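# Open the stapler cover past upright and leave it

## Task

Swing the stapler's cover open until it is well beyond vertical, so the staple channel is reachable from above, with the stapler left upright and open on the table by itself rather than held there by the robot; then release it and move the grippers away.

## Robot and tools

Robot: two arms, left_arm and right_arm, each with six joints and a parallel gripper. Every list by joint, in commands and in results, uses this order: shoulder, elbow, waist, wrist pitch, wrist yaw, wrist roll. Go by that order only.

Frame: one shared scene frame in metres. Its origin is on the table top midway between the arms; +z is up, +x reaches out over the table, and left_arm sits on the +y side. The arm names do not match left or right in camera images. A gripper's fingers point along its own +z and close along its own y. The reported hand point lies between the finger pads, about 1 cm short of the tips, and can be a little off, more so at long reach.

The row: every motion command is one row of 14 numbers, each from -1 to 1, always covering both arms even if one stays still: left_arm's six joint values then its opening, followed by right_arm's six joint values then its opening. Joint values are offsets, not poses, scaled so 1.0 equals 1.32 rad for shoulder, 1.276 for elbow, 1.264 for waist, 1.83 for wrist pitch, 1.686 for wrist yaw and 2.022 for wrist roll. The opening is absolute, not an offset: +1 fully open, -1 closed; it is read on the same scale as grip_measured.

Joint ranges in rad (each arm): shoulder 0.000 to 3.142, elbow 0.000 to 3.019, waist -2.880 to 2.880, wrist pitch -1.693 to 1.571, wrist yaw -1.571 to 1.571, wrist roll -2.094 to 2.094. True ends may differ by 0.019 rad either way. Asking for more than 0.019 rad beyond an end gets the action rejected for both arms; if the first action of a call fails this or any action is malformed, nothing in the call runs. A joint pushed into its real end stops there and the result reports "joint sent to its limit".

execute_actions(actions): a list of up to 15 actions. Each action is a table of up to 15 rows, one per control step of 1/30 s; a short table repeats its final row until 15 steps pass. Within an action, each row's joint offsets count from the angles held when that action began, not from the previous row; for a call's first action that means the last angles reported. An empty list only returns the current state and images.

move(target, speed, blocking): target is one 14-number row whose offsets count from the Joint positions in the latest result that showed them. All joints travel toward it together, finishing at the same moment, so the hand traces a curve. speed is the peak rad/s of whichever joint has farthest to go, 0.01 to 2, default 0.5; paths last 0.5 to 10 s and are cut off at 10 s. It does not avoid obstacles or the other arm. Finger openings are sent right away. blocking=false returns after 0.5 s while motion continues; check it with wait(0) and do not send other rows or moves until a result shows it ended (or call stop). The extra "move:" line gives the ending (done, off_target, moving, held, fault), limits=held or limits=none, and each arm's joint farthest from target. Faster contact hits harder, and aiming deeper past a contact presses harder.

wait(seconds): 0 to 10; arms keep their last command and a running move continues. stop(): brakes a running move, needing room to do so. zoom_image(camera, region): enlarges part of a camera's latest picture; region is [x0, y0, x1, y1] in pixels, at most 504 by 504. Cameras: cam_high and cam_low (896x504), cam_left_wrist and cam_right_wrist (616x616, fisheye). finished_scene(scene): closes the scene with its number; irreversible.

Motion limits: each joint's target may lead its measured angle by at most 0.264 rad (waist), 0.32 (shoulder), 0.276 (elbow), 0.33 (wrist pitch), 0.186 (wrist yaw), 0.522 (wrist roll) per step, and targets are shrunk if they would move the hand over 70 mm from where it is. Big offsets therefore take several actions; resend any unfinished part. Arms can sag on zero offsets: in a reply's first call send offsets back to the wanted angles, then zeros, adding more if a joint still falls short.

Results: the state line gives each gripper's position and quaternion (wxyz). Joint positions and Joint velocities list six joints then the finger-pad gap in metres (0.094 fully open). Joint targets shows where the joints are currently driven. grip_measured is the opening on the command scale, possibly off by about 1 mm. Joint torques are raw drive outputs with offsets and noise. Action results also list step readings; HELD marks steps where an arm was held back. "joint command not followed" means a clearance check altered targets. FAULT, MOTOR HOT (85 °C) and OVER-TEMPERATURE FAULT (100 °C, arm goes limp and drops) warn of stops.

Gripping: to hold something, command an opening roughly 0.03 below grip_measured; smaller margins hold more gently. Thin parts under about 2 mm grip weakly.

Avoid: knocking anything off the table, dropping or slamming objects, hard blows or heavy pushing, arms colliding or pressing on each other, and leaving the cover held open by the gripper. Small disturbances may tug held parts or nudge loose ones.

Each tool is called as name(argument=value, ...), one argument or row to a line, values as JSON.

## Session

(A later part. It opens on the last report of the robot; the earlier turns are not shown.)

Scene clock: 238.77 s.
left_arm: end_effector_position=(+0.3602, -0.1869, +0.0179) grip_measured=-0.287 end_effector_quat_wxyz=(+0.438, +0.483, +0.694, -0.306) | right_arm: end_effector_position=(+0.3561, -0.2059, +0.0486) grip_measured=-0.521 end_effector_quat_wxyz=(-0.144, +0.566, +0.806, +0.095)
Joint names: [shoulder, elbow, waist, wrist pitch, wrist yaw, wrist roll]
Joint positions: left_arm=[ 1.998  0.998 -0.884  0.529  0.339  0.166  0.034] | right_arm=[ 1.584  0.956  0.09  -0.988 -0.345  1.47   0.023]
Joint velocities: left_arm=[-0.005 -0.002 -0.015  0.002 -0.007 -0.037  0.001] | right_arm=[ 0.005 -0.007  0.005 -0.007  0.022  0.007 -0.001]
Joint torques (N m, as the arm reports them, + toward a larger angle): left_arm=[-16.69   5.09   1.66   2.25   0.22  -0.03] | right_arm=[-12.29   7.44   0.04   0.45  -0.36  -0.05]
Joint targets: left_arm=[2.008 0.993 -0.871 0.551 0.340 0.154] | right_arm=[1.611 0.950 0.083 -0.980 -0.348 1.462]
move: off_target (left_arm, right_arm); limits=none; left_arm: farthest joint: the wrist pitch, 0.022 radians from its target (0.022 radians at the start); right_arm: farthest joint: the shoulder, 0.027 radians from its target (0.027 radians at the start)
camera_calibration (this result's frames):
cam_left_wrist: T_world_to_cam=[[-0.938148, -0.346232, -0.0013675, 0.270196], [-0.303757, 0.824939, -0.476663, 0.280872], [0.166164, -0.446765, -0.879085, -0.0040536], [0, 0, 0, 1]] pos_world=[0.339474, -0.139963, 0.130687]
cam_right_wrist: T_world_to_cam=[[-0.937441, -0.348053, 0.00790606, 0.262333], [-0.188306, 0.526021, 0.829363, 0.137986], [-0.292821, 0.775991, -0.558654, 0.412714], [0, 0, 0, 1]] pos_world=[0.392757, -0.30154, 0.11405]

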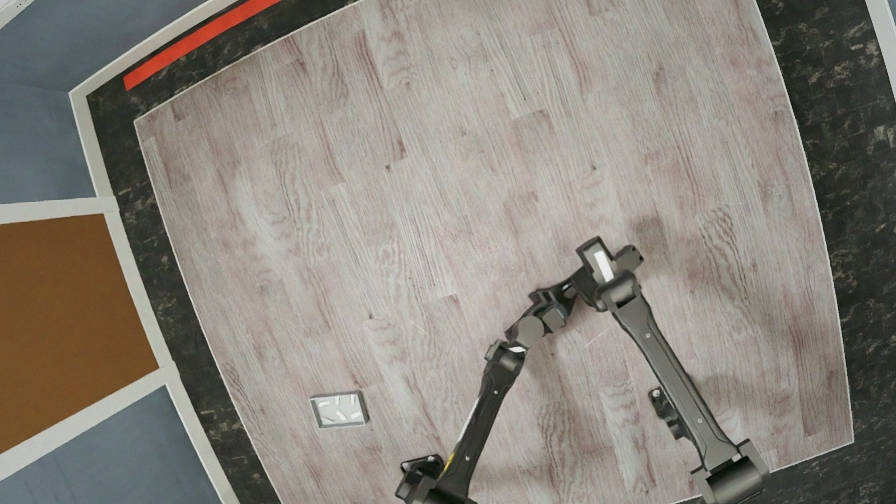

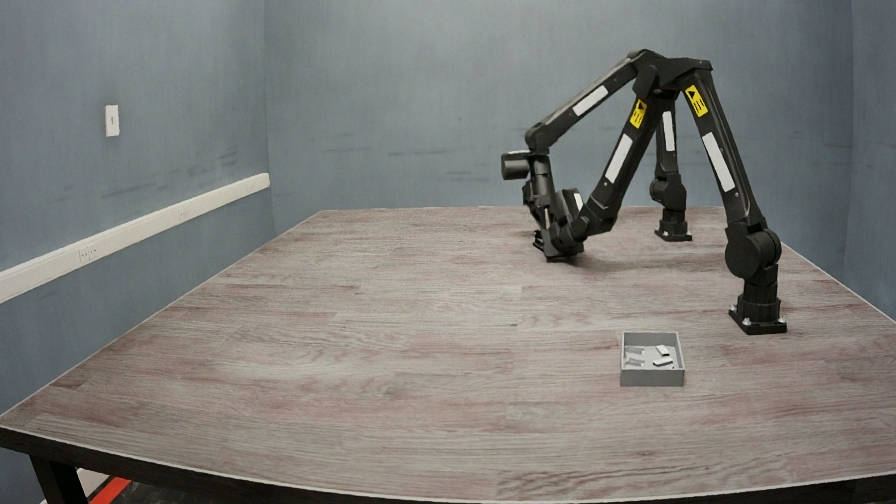

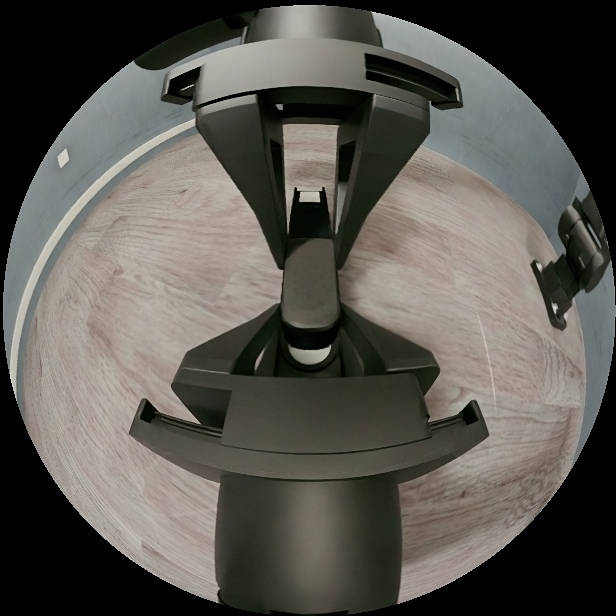

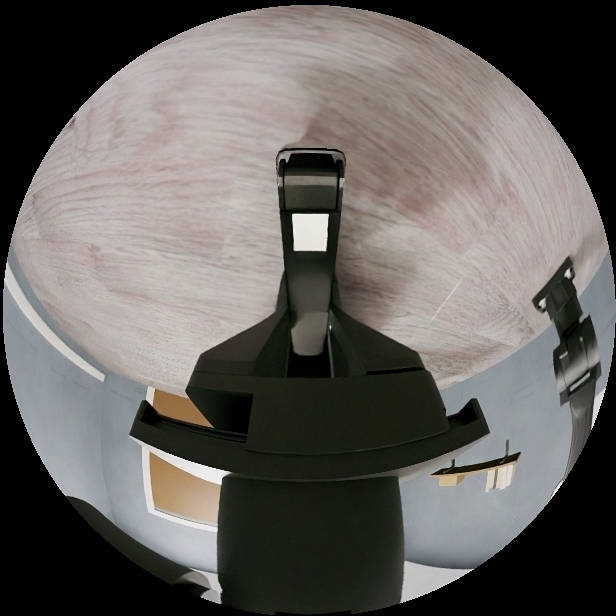

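move(
  target=[0.0076, -0.004, 0.0103, 0.012, 0.001, -0.006, -0.33, 0.0433, 0.055, -0.0911, -0.055, -0.1511, -0.0747, -0.56],
  speed=0.12,
)

Scene clock: 259.07 s.
left_arm: end_effector_position=(+0.3598, -0.1871, +0.0180) grip_measured=-0.287 end_effector_quat_wxyz=(+0.438, +0.484, +0.692, -0.306) | right_arm: end_effector_position=(+0.3570, -0.2113, +0.0667) grip_measured=-0.537 end_effector_quat_wxyz=(-0.244, +0.552, +0.779, +0.170)
Joint names: [shoulder, elbow, waist, wrist pitch, wrist yaw, wrist roll]
Joint positions: left_arm=[ 1.998  0.998 -0.884  0.529  0.341  0.169  0.034] | right_arm=[ 1.613  0.984 -0.02  -1.08  -0.59   1.333  0.022]
Joint velocities: left_arm=[ 0.005 -0.017 -0.005  0.012  0.022  0.037  0.   ] | right_arm=[-0.005 -0.002 -0.005 -0.012 -0.037  0.051  0.   ]
Joint torques (N m, as the arm reports them, + toward a larger angle): left_arm=[-16.34   5.03   1.47   2.3    0.09  -0.08] | right_arm=[-12.6   11.44   0.29  -0.31  -0.82  -0.13]
Joint targets: left_arm=[2.008 0.993 -0.871 0.551 0.340 0.154] | right_arm=[1.640 1.027 -0.025 -1.089 -0.600 1.319]
move: off_target (left_arm, right_arm); limits=none; left_arm: farthest joint: the wrist pitch, 0.022 radians from its target (0.022 radians at the start); right_arm: farthest joint: the elbow, 0.042 radians from its target (0.070 radians at the start)
camera_calibration (this result's frames):
cam_left_wrist: T_world_to_cam=[[-0.939414, -0.342771, -0.00299743, 0.270876], [-0.29991, 0.826119, -0.477055, 0.279777], [0.165997, -0.447253, -0.878868, -0.00404228], [0, 0, 0, 1]] pos_world=[0.339044, -0.140089, 0.130728]
cam_right_wrist: T_world_to_cam=[[-0.940814, -0.338922, 0.0000212234, 0.264761], [-0.111745, 0.310251, 0.944064, 0.0454858], [-0.319971, 0.888187, -0.329762, 0.445423], [0, 0, 0, 1]] pos_world=[0.396697, -0.319998, 0.103936]

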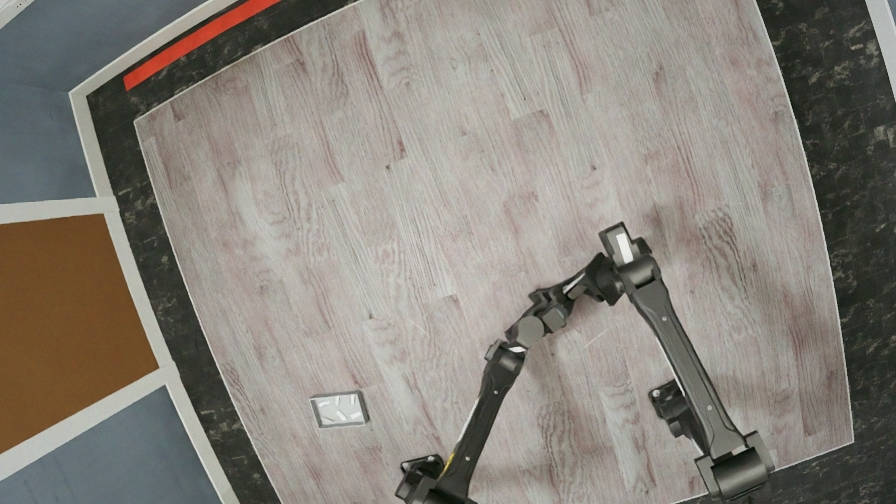

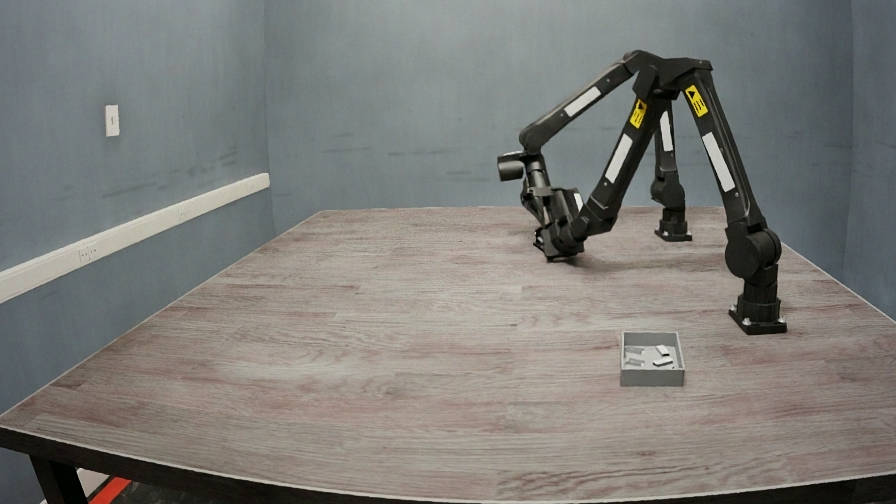

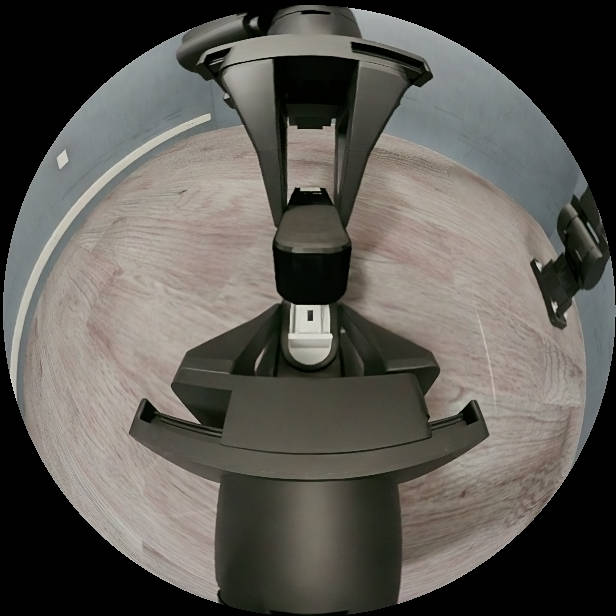

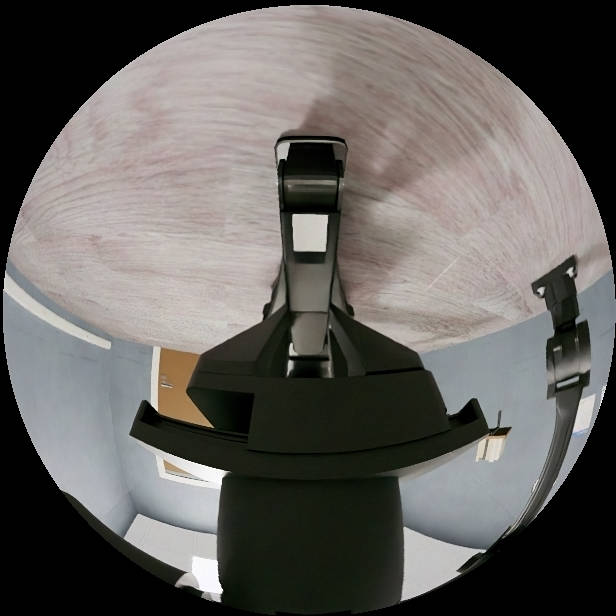

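move(
  target=[0.0076, -0.004, 0.0103, 0.012, -0.0006, -0.0074, -0.33, 0.0854, 0.0805, -0.0775, -0.1006, -0.143, -0.1109, -0.565],
  speed=0.15,
)

Scene clock: 275.00 s.
left_arm: end_effector_position=(+0.3595, -0.1872, +0.0181) grip_measured=-0.287 end_effector_quat_wxyz=(+0.438, +0.485, +0.692, -0.308) | right_arm: end_effector_position=(+0.3601, -0.2202, +0.0832) grip_measured=-0.537 end_effector_quat_wxyz=(-0.346, +0.525, +0.740, +0.239)
Joint names: [shoulder, elbow, waist, wrist pitch, wrist yaw, wrist roll]
Joint positions: left_arm=[ 1.998  0.998 -0.884  0.529  0.344  0.169  0.034] | right_arm=[ 1.7    1.043 -0.121 -1.256 -0.813  1.127  0.022]
Joint velocities: left_arm=[-0.015  0.007 -0.005  0.002 -0.081  0.037  0.001] | right_arm=[ 0.005  0.012 -0.015  0.002 -0.007  0.022 -0.   ]
Joint torques (N m, as the arm reports them, + toward a larger angle): left_arm=[-16.7    5.04   1.51   2.22  -0.07  -0.07] | right_arm=[-13.69  11.1    0.89  -0.64  -1.32  -0.17]
Joint targets: left_arm=[2.008 0.993 -0.871 0.551 0.340 0.154] | right_arm=[1.726 1.087 -0.118 -1.265 -0.831 1.109]
move: off_target (left_arm, right_arm); limits=none; left_arm: farthest joint: the wrist pitch, 0.022 radians from its target (0.022 radians at the start); right_arm: farthest joint: the elbow, 0.044 radians from its target (0.102 radians at the start)
camera_calibration (this result's frames):
cam_left_wrist: T_world_to_cam=[[-0.94016, -0.340731, -0.00136547, 0.271221], [-0.298762, 0.826272, -0.47751, 0.279409], [0.16383, -0.448527, -0.878625, -0.00341847], [0, 0, 0, 1]] pos_world=[0.339028, -0.139988, 0.130787]
cam_right_wrist: T_world_to_cam=[[-0.940745, -0.339094, 0.0038222, 0.264335], [-0.0212953, 0.0703204, 0.997297, -0.0568178], [-0.338447, 0.93812, -0.0733747, 0.456034], [0, 0, 0, 1]] pos_world=[0.401805, -0.334185, 0.0891152]

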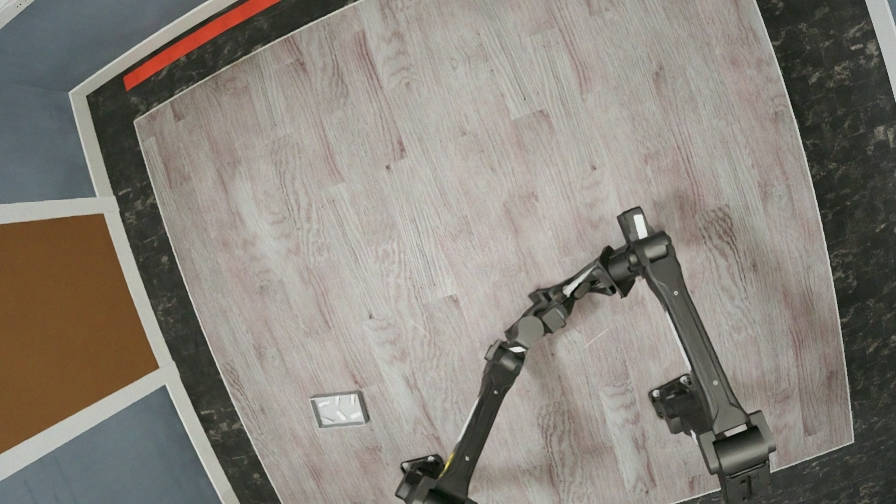

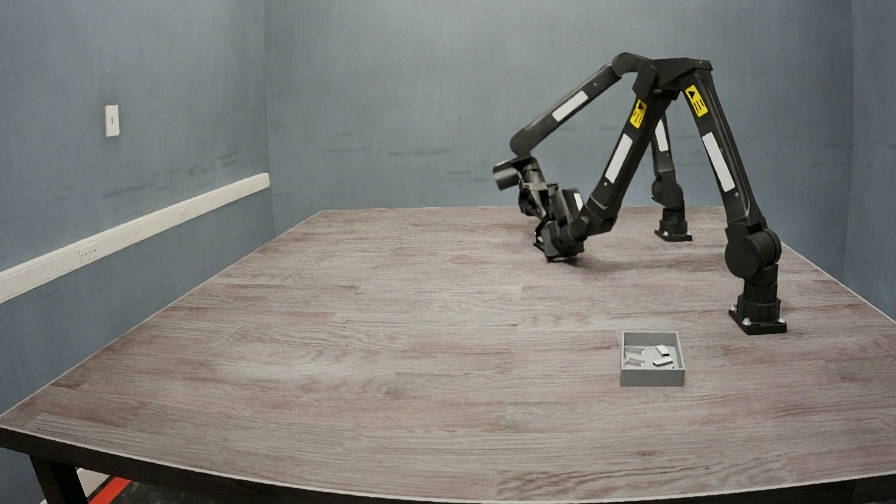

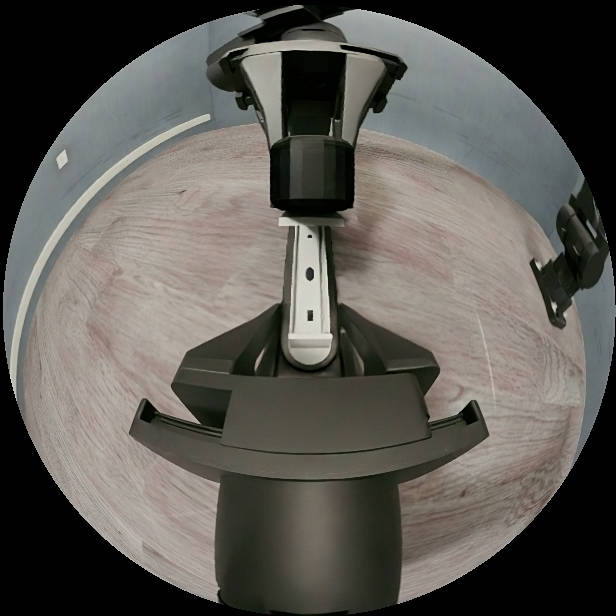

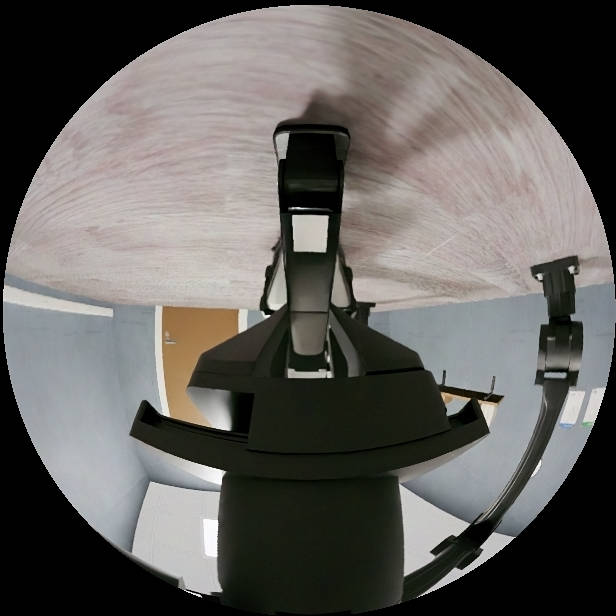

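move(
  target=[0.0076, -0.004, 0.0103, 0.012, -0.0024, -0.0074, -0.33, 0.1278, 0.1057, -0.0714, -0.1642, -0.1177, -0.1718, -0.565],
  speed=0.18,
)

Scene clock: 288.27 s.
left_arm: end_effector_position=(+0.3620, -0.1854, +0.0180) grip_measured=-0.287 end_effector_quat_wxyz=(+0.438, +0.482, +0.694, -0.306) | right_arm: end_effector_position=(+0.3680, -0.2326, +0.0982) grip_measured=-0.537 end_effector_quat_wxyz=(-0.442, +0.487, +0.688, +0.307)
Joint names: [shoulder, elbow, waist, wrist pitch, wrist yaw, wrist roll]
Joint positions: left_arm=[ 1.998  0.998 -0.879  0.529  0.343  0.167  0.034] | right_arm=[ 1.845  1.133 -0.206 -1.548 -0.995  0.803  0.022]
Joint velocities: left_arm=[ 0.005 -0.002 -0.005  0.007 -0.037 -0.022 -0.   ] | right_arm=[-0.005  0.007 -0.015 -0.022  0.037 -0.037 -0.002]
Joint torques (N m, as the arm reports them, + toward a larger angle): left_arm=[-16.39   5.01   1.26   2.27   0.01  -0.05] | right_arm=[-15.37  10.31   0.21  -1.13  -1.27  -0.23]
Joint targets: left_arm=[2.008 0.993 -0.870 0.551 0.340 0.154] | right_arm=[1.869 1.178 -0.211 -1.557 -1.012 0.780]
move: off_target (left_arm, right_arm); limits=none; left_arm: farthest joint: the wrist pitch, 0.022 radians from its target (0.022 radians at the start); right_arm: farthest joint: the elbow, 0.044 radians from its target (0.135 radians at the start)
camera_calibration (this result's frames):
cam_left_wrist: T_world_to_cam=[[-0.938027, -0.346561, -0.000629786, 0.27226], [-0.304258, 0.824396, -0.477283, 0.2803], [0.165927, -0.447512, -0.87875, -0.00363092], [0, 0, 0, 1]] pos_world=[0.341274, -0.138348, 0.130763]
cam_right_wrist: T_world_to_cam=[[-0.940032, -0.341085, 0.00051558, 0.267101], [0.0670792, -0.183388, 0.980749, -0.160653], [-0.334425, 0.921971, 0.19527, 0.439862], [0, 0, 0, 1]] pos_world=[0.40896, -0.343897, 0.0715306]

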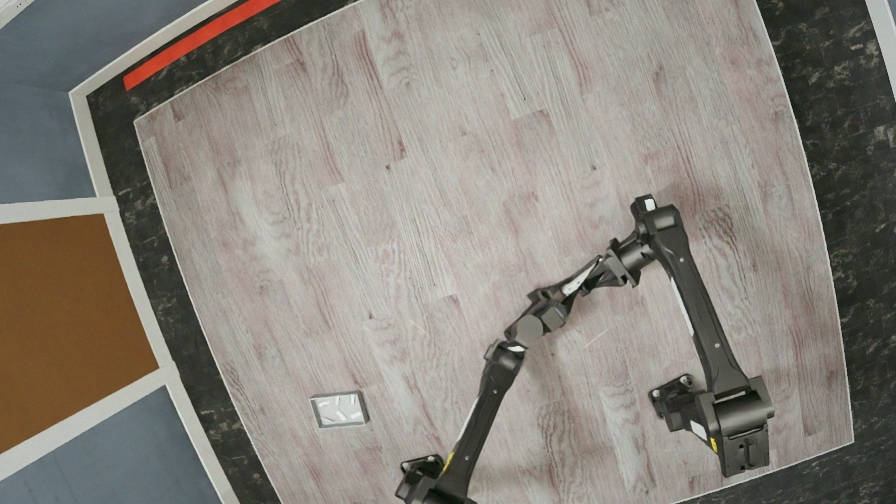

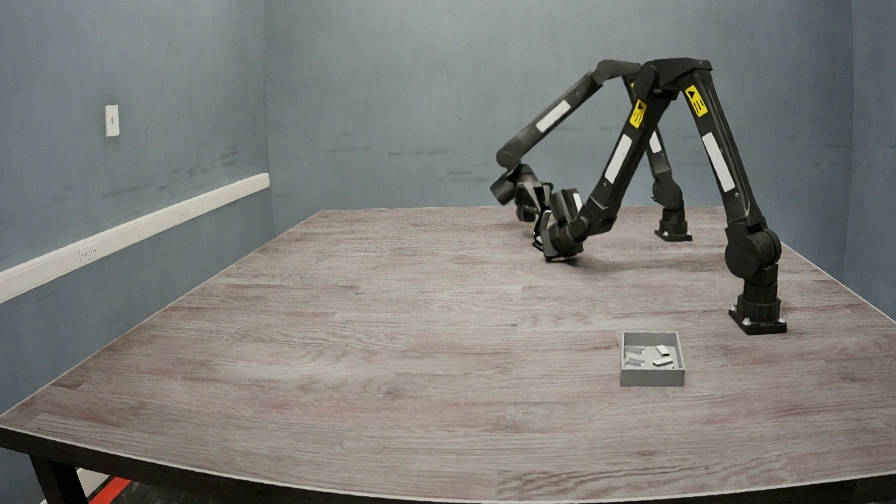

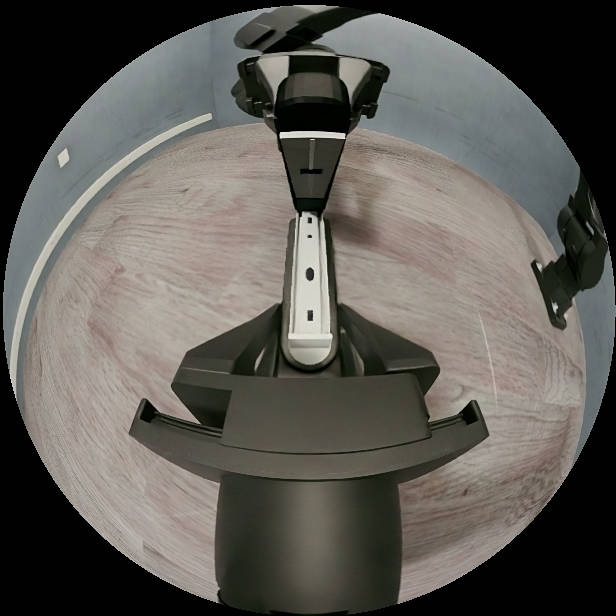

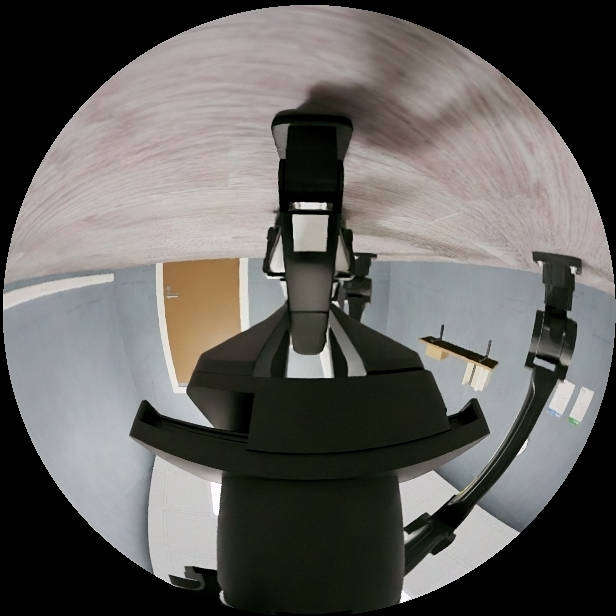

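move(
  target=[0.0076, -0.004, 0.002, 0.012, -0.002, -0.006, -0.33, -0.0205, 0.061, -0.0352, -0.0229, 0.0356, -0.0089, -0.553],
  speed=0.05,
)

Scene clock: 308.73 s.
left_arm: end_effector_position=(+0.3620, -0.1858, +0.0182) grip_measured=-0.287 end_effector_quat_wxyz=(+0.439, +0.481, +0.693, -0.307) | right_arm: end_effector_position=(+0.3714, -0.2420, +0.1032) grip_measured=-0.537 end_effector_quat_wxyz=(-0.438, +0.489, +0.696, +0.291)
Joint names: [shoulder, elbow, waist, wrist pitch, wrist yaw, wrist roll]
Joint positions: left_arm=[ 2.     0.998 -0.88   0.534  0.343  0.165  0.034] | right_arm=[ 1.843  1.162 -0.219 -1.586 -0.951  0.798  0.022]
Joint velocities: left_arm=[-0.015  0.007 -0.005 -0.007 -0.066  0.051 -0.001] | right_arm=[ 0.005  0.012 -0.005 -0.007 -0.007 -0.051 -0.   ]
Joint torques (N m, as the arm reports them, + toward a larger angle): left_arm=[-16.59   5.04   0.72   2.1   -0.02  -0.02] | right_arm=[-20.08  10.82  -1.99  -1.     0.15  -0.11]
Joint targets: left_arm=[2.009 0.993 -0.877 0.551 0.339 0.156] | right_arm=[1.817 1.211 -0.250 -1.590 -0.935 0.785]
move: off_target (right_arm); limits=none; left_arm: farthest joint: the wrist pitch, 0.017 radians from its target (0.022 radians at the start); right_arm: farthest joint: the elbow, 0.048 radians from its target (0.077 radians at the start)
camera_calibration (this result's frames):
cam_left_wrist: T_world_to_cam=[[-0.937764, -0.347272, 0.000512837, 0.271906], [-0.304866, 0.822545, -0.48008, 0.280697], [0.166296, -0.450359, -0.877224, -0.00430921], [0, 0, 0, 1]] pos_world=[0.341275, -0.138402, 0.130838]
cam_right_wrist: T_world_to_cam=[[-0.934042, -0.356796, 0.0161771, 0.259463], [0.0746149, -0.150637, 0.985769, -0.162889], [-0.349281, 0.921957, 0.167324, 0.457153], [0, 0, 0, 1]] pos_world=[0.414179, -0.353438, 0.0798812]

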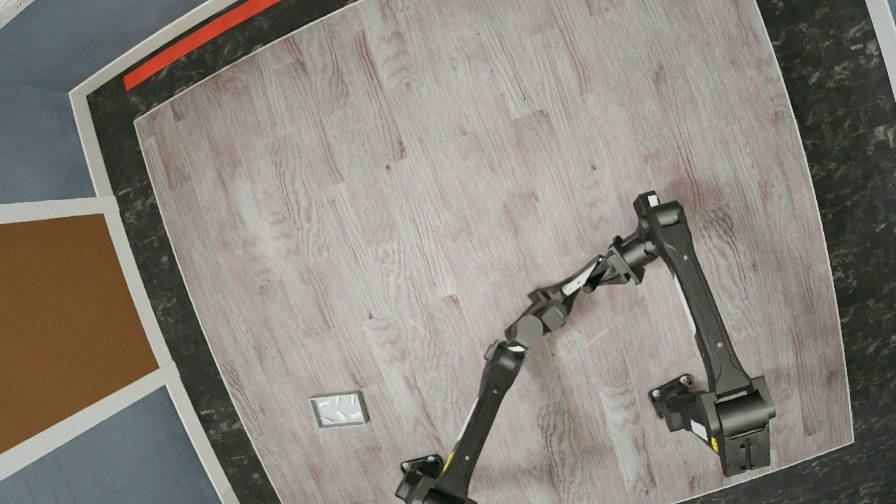

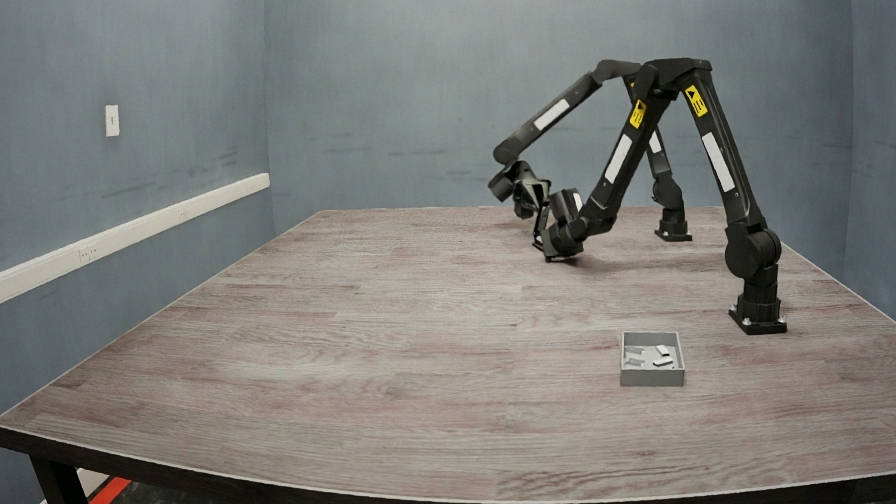

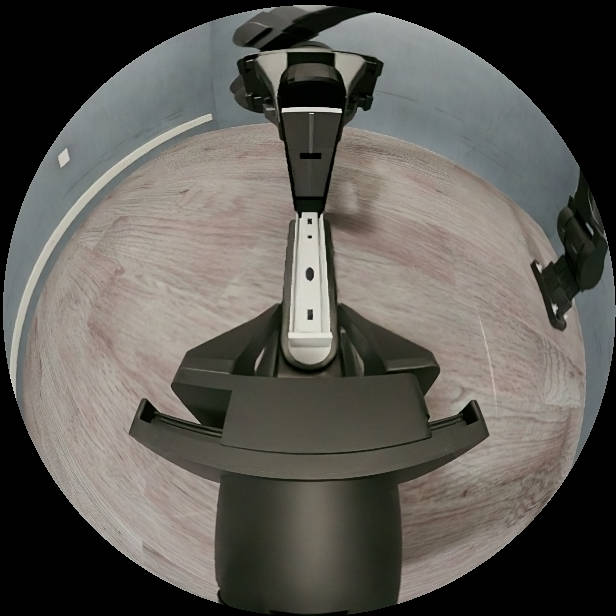

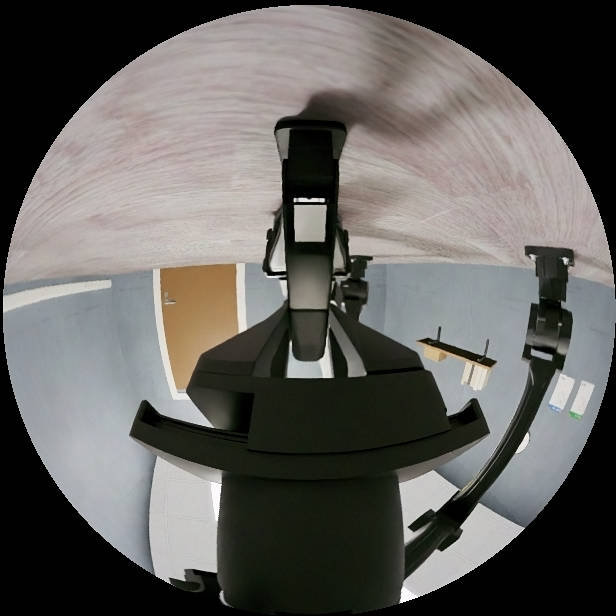

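move(
  target=[0.007, -0.004, 0.002, 0.009, -0.002, -0.005, -0.33, -0.02, 0.0384, -0.0245, -0.002, 0.0095, -0.0064, -0.543],
  speed=0.05,
)

Scene clock: 313.30 s.
left_arm: end_effector_position=(+0.3621, -0.1858, +0.0180) grip_measured=-0.287 end_effector_quat_wxyz=(+0.439, +0.481, +0.694, -0.307) | right_arm: end_effector_position=(+0.3721, -0.2435, +0.1041) grip_measured=-0.531 end_effector_quat_wxyz=(-0.437, +0.489, +0.697, +0.291)
Joint names: [shoulder, elbow, waist, wrist pitch, wrist yaw, wrist roll]
Joint positions: left_arm=[ 2.     0.998 -0.88   0.534  0.342  0.165  0.034] | right_arm=[ 1.841  1.164 -0.222 -1.587 -0.948  0.798  0.022]
Joint velocities: left_arm=[-0.005  0.007  0.005  0.012 -0.066 -0.037  0.   ] | right_arm=[-0.015 -0.007 -0.005 -0.022 -0.022 -0.037 -0.001]
Joint torques (N m, as the arm reports them, + toward a larger angle): left_arm=[-16.69   5.02   0.76   2.1   -0.01  -0.03] | right_arm=[-19.91  10.73  -1.53  -0.92   0.04  -0.1 ]
Joint targets: left_arm=[2.009 0.993 -0.877 0.550 0.339 0.155] | right_arm=[1.817 1.212 -0.250 -1.590 -0.935 0.785]
move: off_target (right_arm); limits=none; left_arm: farthest joint: the wrist pitch, 0.017 radians from its target (0.017 radians at the start); right_arm: farthest joint: the elbow, 0.047 radians from its target (0.049 radians at the start)
camera_calibration (this result's frames):
cam_left_wrist: T_world_to_cam=[[-0.937646, -0.347591, 0.000493978, 0.271853], [-0.305207, 0.822632, -0.479713, 0.28067], [0.166338, -0.449952, -0.877425, -0.00444508], [0, 0, 0, 1]] pos_world=[0.341304, -0.138395, 0.130607]
cam_right_wrist: T_world_to_cam=[[-0.934478, -0.355731, 0.0143565, 0.260169], [0.0715819, -0.148233, 0.986358, -0.16246], [-0.34875, 0.922758, 0.163984, 0.458953], [0, 0, 0, 1]] pos_world=[0.414811, -0.355034, 0.0812478]

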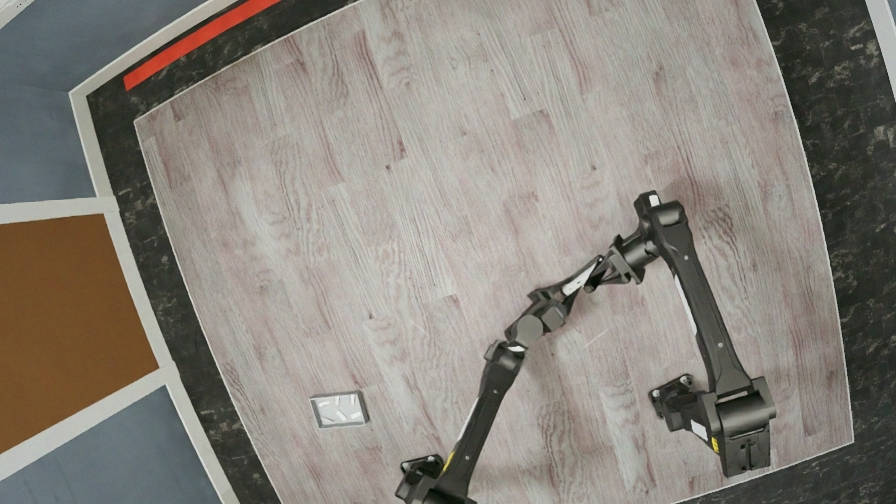

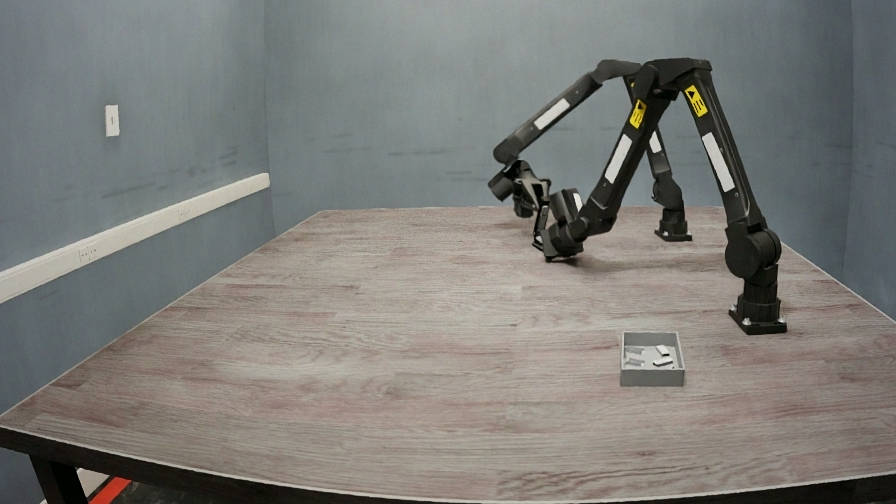

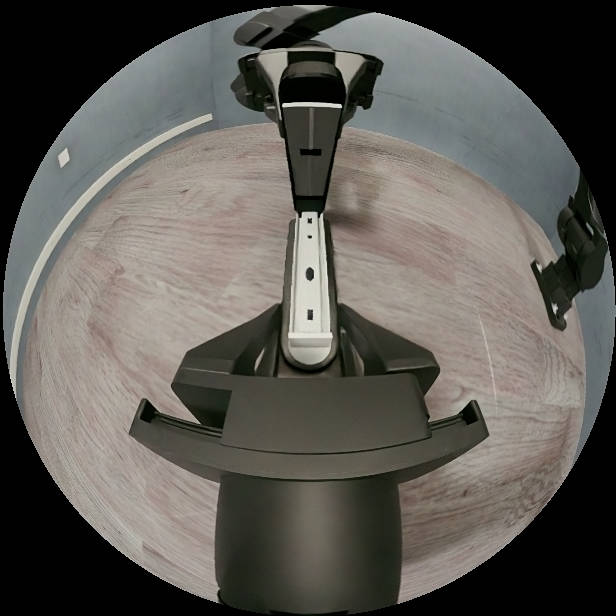

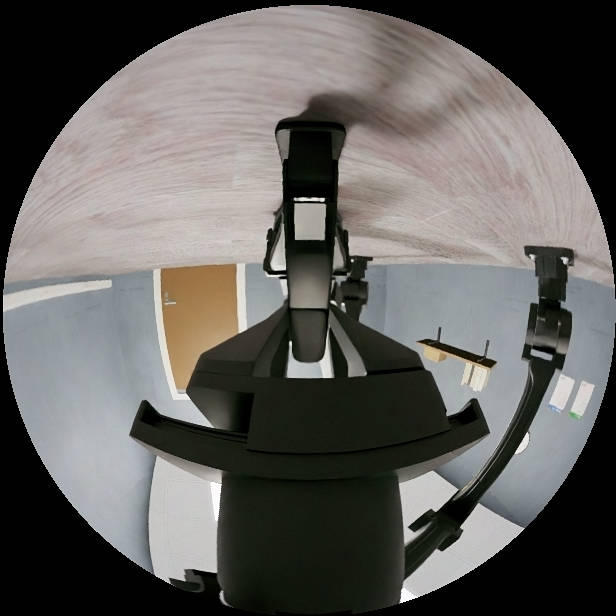

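move(
  target=[0.007, -0.004, 0.002, 0.009, -0.002, -0.005, -0.33, -0.0311, 0.0687, -0.079, -0.0184, 0.0489, -0.0201, -0.527],
  speed=0.05,
)

Scene clock: 323.30 s.
left_arm: end_effector_position=(+0.3622, -0.1857, +0.0180) grip_measured=-0.287 end_effector_quat_wxyz=(+0.440, +0.482, +0.693, -0.306) | right_arm: end_effector_position=(+0.3855, -0.2835, +0.1129) grip_measured=-0.521 end_effector_quat_wxyz=(-0.406, +0.506, +0.706, +0.286)
Joint names: [shoulder, elbow, waist, wrist pitch, wrist yaw, wrist roll]
Joint positions: left_arm=[ 2.     0.998 -0.88   0.534  0.341  0.167  0.034] | right_arm=[ 1.826  1.208 -0.303 -1.613 -0.873  0.785  0.023]
Joint velocities: left_arm=[-0.015  0.002  0.005  0.012 -0.022 -0.022  0.002] | right_arm=[-0.024 -0.007 -0.005  0.007  0.066 -0.066  0.   ]
Joint torques (N m, as the arm reports them, + toward a larger angle): left_arm=[-16.62   5.03   0.74   2.06   0.01  -0.05] | right_arm=[-20.26  10.82  -0.91  -1.1   -0.17  -0.27]
Joint targets: left_arm=[2.009 0.993 -0.877 0.550 0.339 0.154] | right_arm=[1.800 1.252 -0.322 -1.621 -0.866 0.758]
move: off_target (right_arm); limits=none; left_arm: farthest joint: the wrist pitch, 0.017 radians from its target (0.017 radians at the start); right_arm: farthest joint: the elbow, 0.044 radians from its target (0.087 radians at the start)
camera_calibration (this result's frames):
cam_left_wrist: T_world_to_cam=[[-0.937684, -0.347482, -0.00240275, 0.272132], [-0.303841, 0.823235, -0.479545, 0.280258], [0.168611, -0.448932, -0.877514, -0.00509701], [0, 0, 0, 1]] pos_world=[0.341188, -0.138446, 0.130578]
cam_right_wrist: T_world_to_cam=[[-0.944332, -0.328992, -0.000662325, 0.271437], [0.0317772, -0.0932158, 0.995139, -0.148015], [-0.327455, 0.939721, 0.0984812, 0.503048], [0, 0, 0, 1]] pos_world=[0.425756, -0.397221, 0.0979347]

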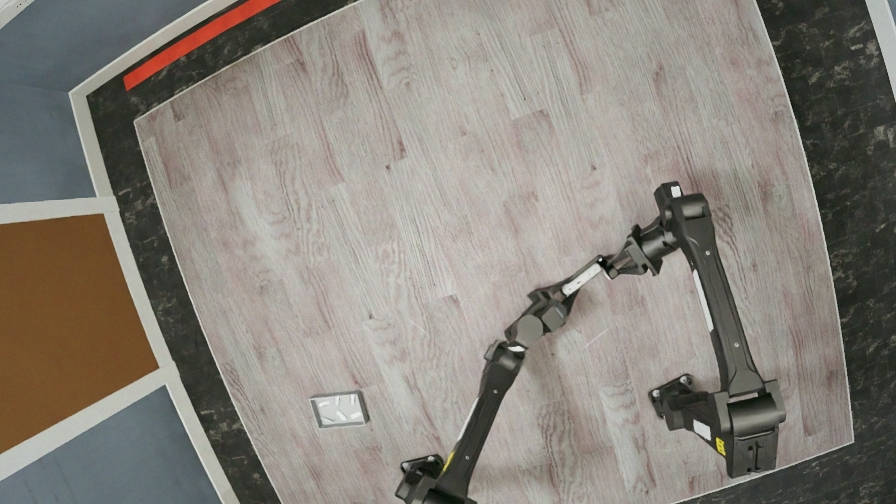

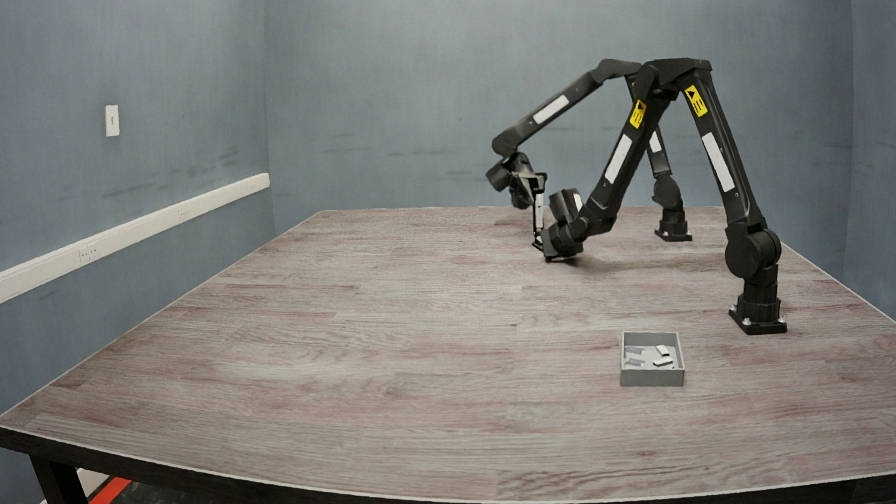

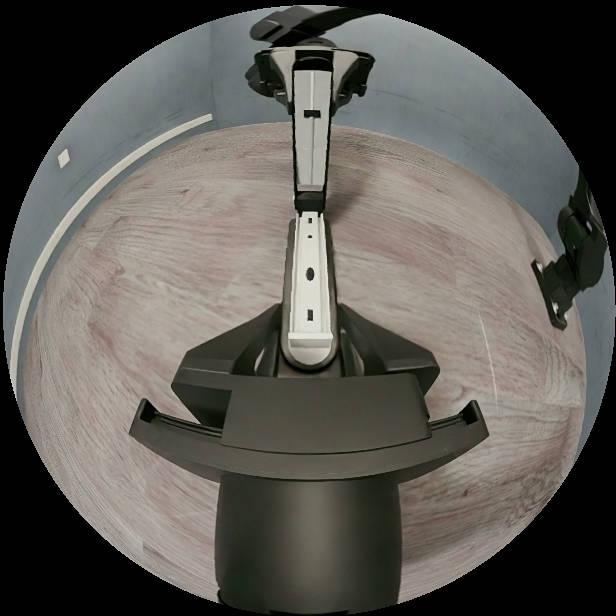

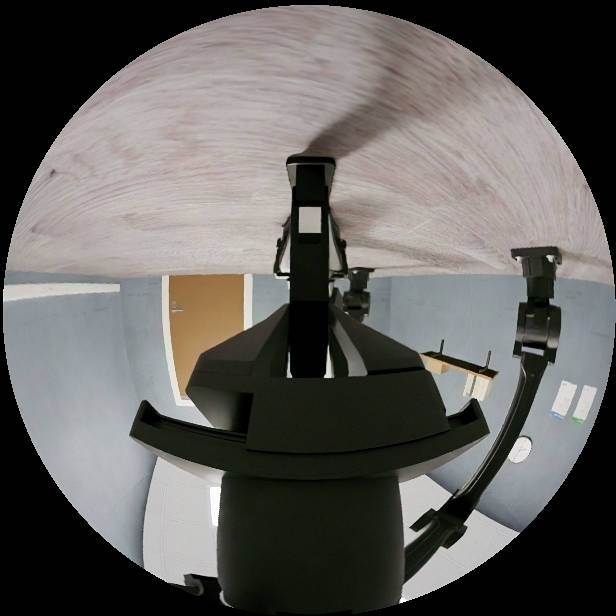

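move(
  target=[0.007, -0.004, 0.002, 0.009, -0.001, -0.006, -0.33, 0.0443, 0.0667, -0.0555, 0.0173, 0.0594, -0.0215, -0.531],
  speed=0.05,
)

Scene clock: 330.77 s.
left_arm: end_effector_position=(+0.3622, -0.1857, +0.0180) grip_measured=-0.287 end_effector_quat_wxyz=(+0.441, +0.485, +0.691, -0.304) | right_arm: end_effector_position=(+0.3966, -0.3163, +0.1023) grip_measured=-0.521 end_effector_quat_wxyz=(-0.378, +0.512, +0.724, +0.266)
Joint names: [shoulder, elbow, waist, wrist pitch, wrist yaw, wrist roll]
Joint positions: left_arm=[ 2.     0.998 -0.88   0.534  0.341  0.177  0.034] | right_arm=[ 1.849  1.249 -0.355 -1.602 -0.783  0.771  0.022]
Joint velocities: left_arm=[-0.005 -0.002 -0.015 -0.012 -0.022  0.066 -0.001] | right_arm=[-0.015 -0.002 -0.005 -0.012 -0.051 -0.022 -0.   ]
Joint torques (N m, as the arm reports them, + toward a larger angle): left_arm=[-16.45   5.04   0.76   2.04   0.06  -0.13] | right_arm=[-15.36  10.89  -1.13  -0.04  -0.05  -0.28]
Joint targets: left_arm=[2.009 0.993 -0.877 0.550 0.340 0.156] | right_arm=[1.885 1.293 -0.373 -1.582 -0.773 0.742]
move: off_target (left_arm, right_arm); limits=none; left_arm: farthest joint: the wrist roll, 0.022 radians from its target (0.013 radians at the start); right_arm: farthest joint: the elbow, 0.044 radians from its target (0.085 radians at the start)
camera_calibration (this result's frames):
cam_left_wrist: T_world_to_cam=[[-0.93898, -0.343807, -0.0106873, 0.273433], [-0.296904, 0.825787, -0.479504, 0.278218], [0.173682, -0.447072, -0.877475, -0.0065891], [0, 0, 0, 1]] pos_world=[0.340497, -0.138687, 0.130547]
cam_right_wrist: T_world_to_cam=[[-0.940861, -0.338768, -0.00412265, 0.266922], [0.00313102, -0.0208626, 0.999777, -0.107139], [-0.338779, 0.940639, 0.0206895, 0.551276], [0, 0, 0, 1]] pos_world=[0.438232, -0.430362, 0.0968101]

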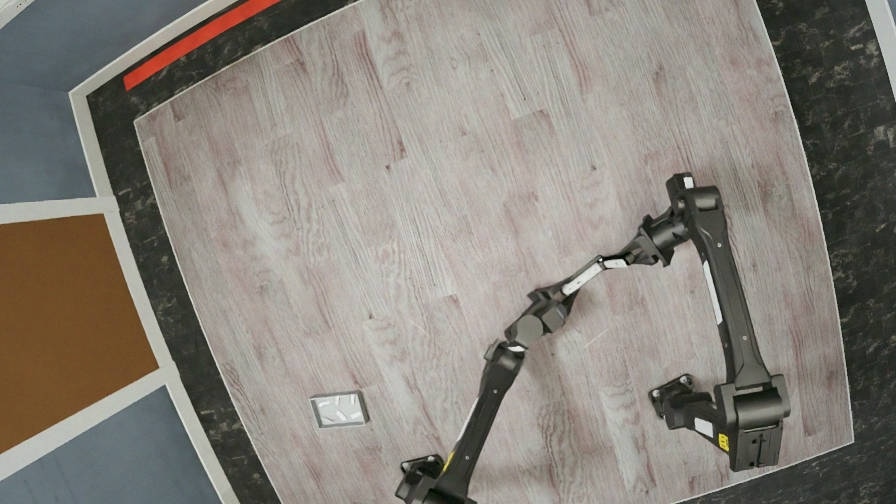

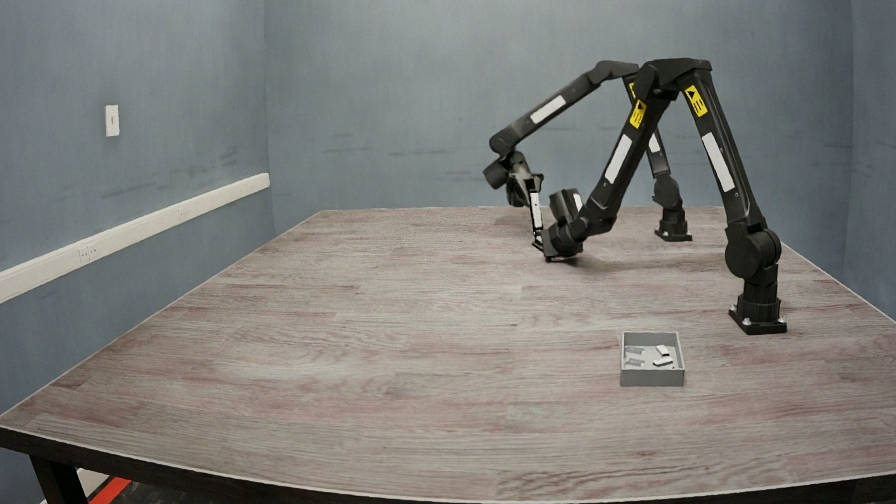

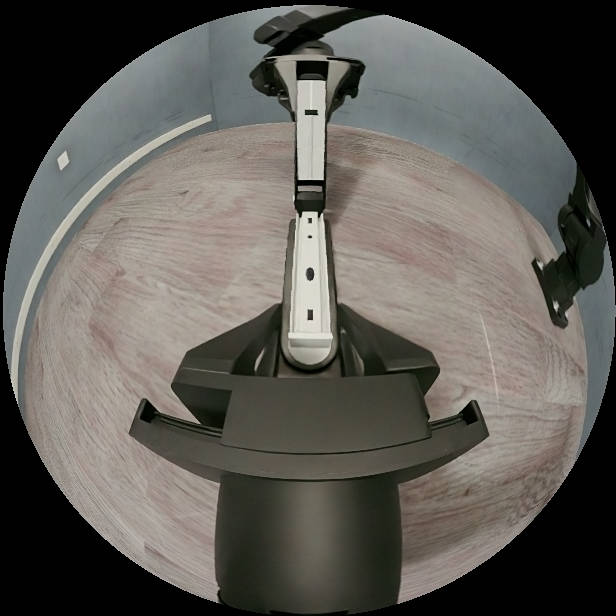

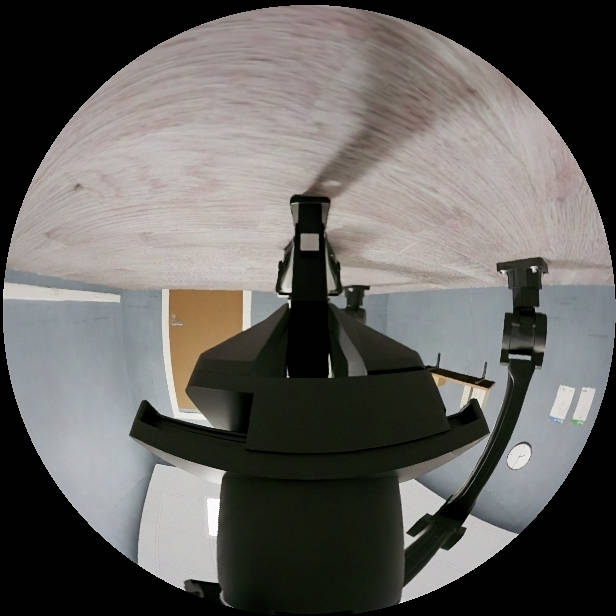

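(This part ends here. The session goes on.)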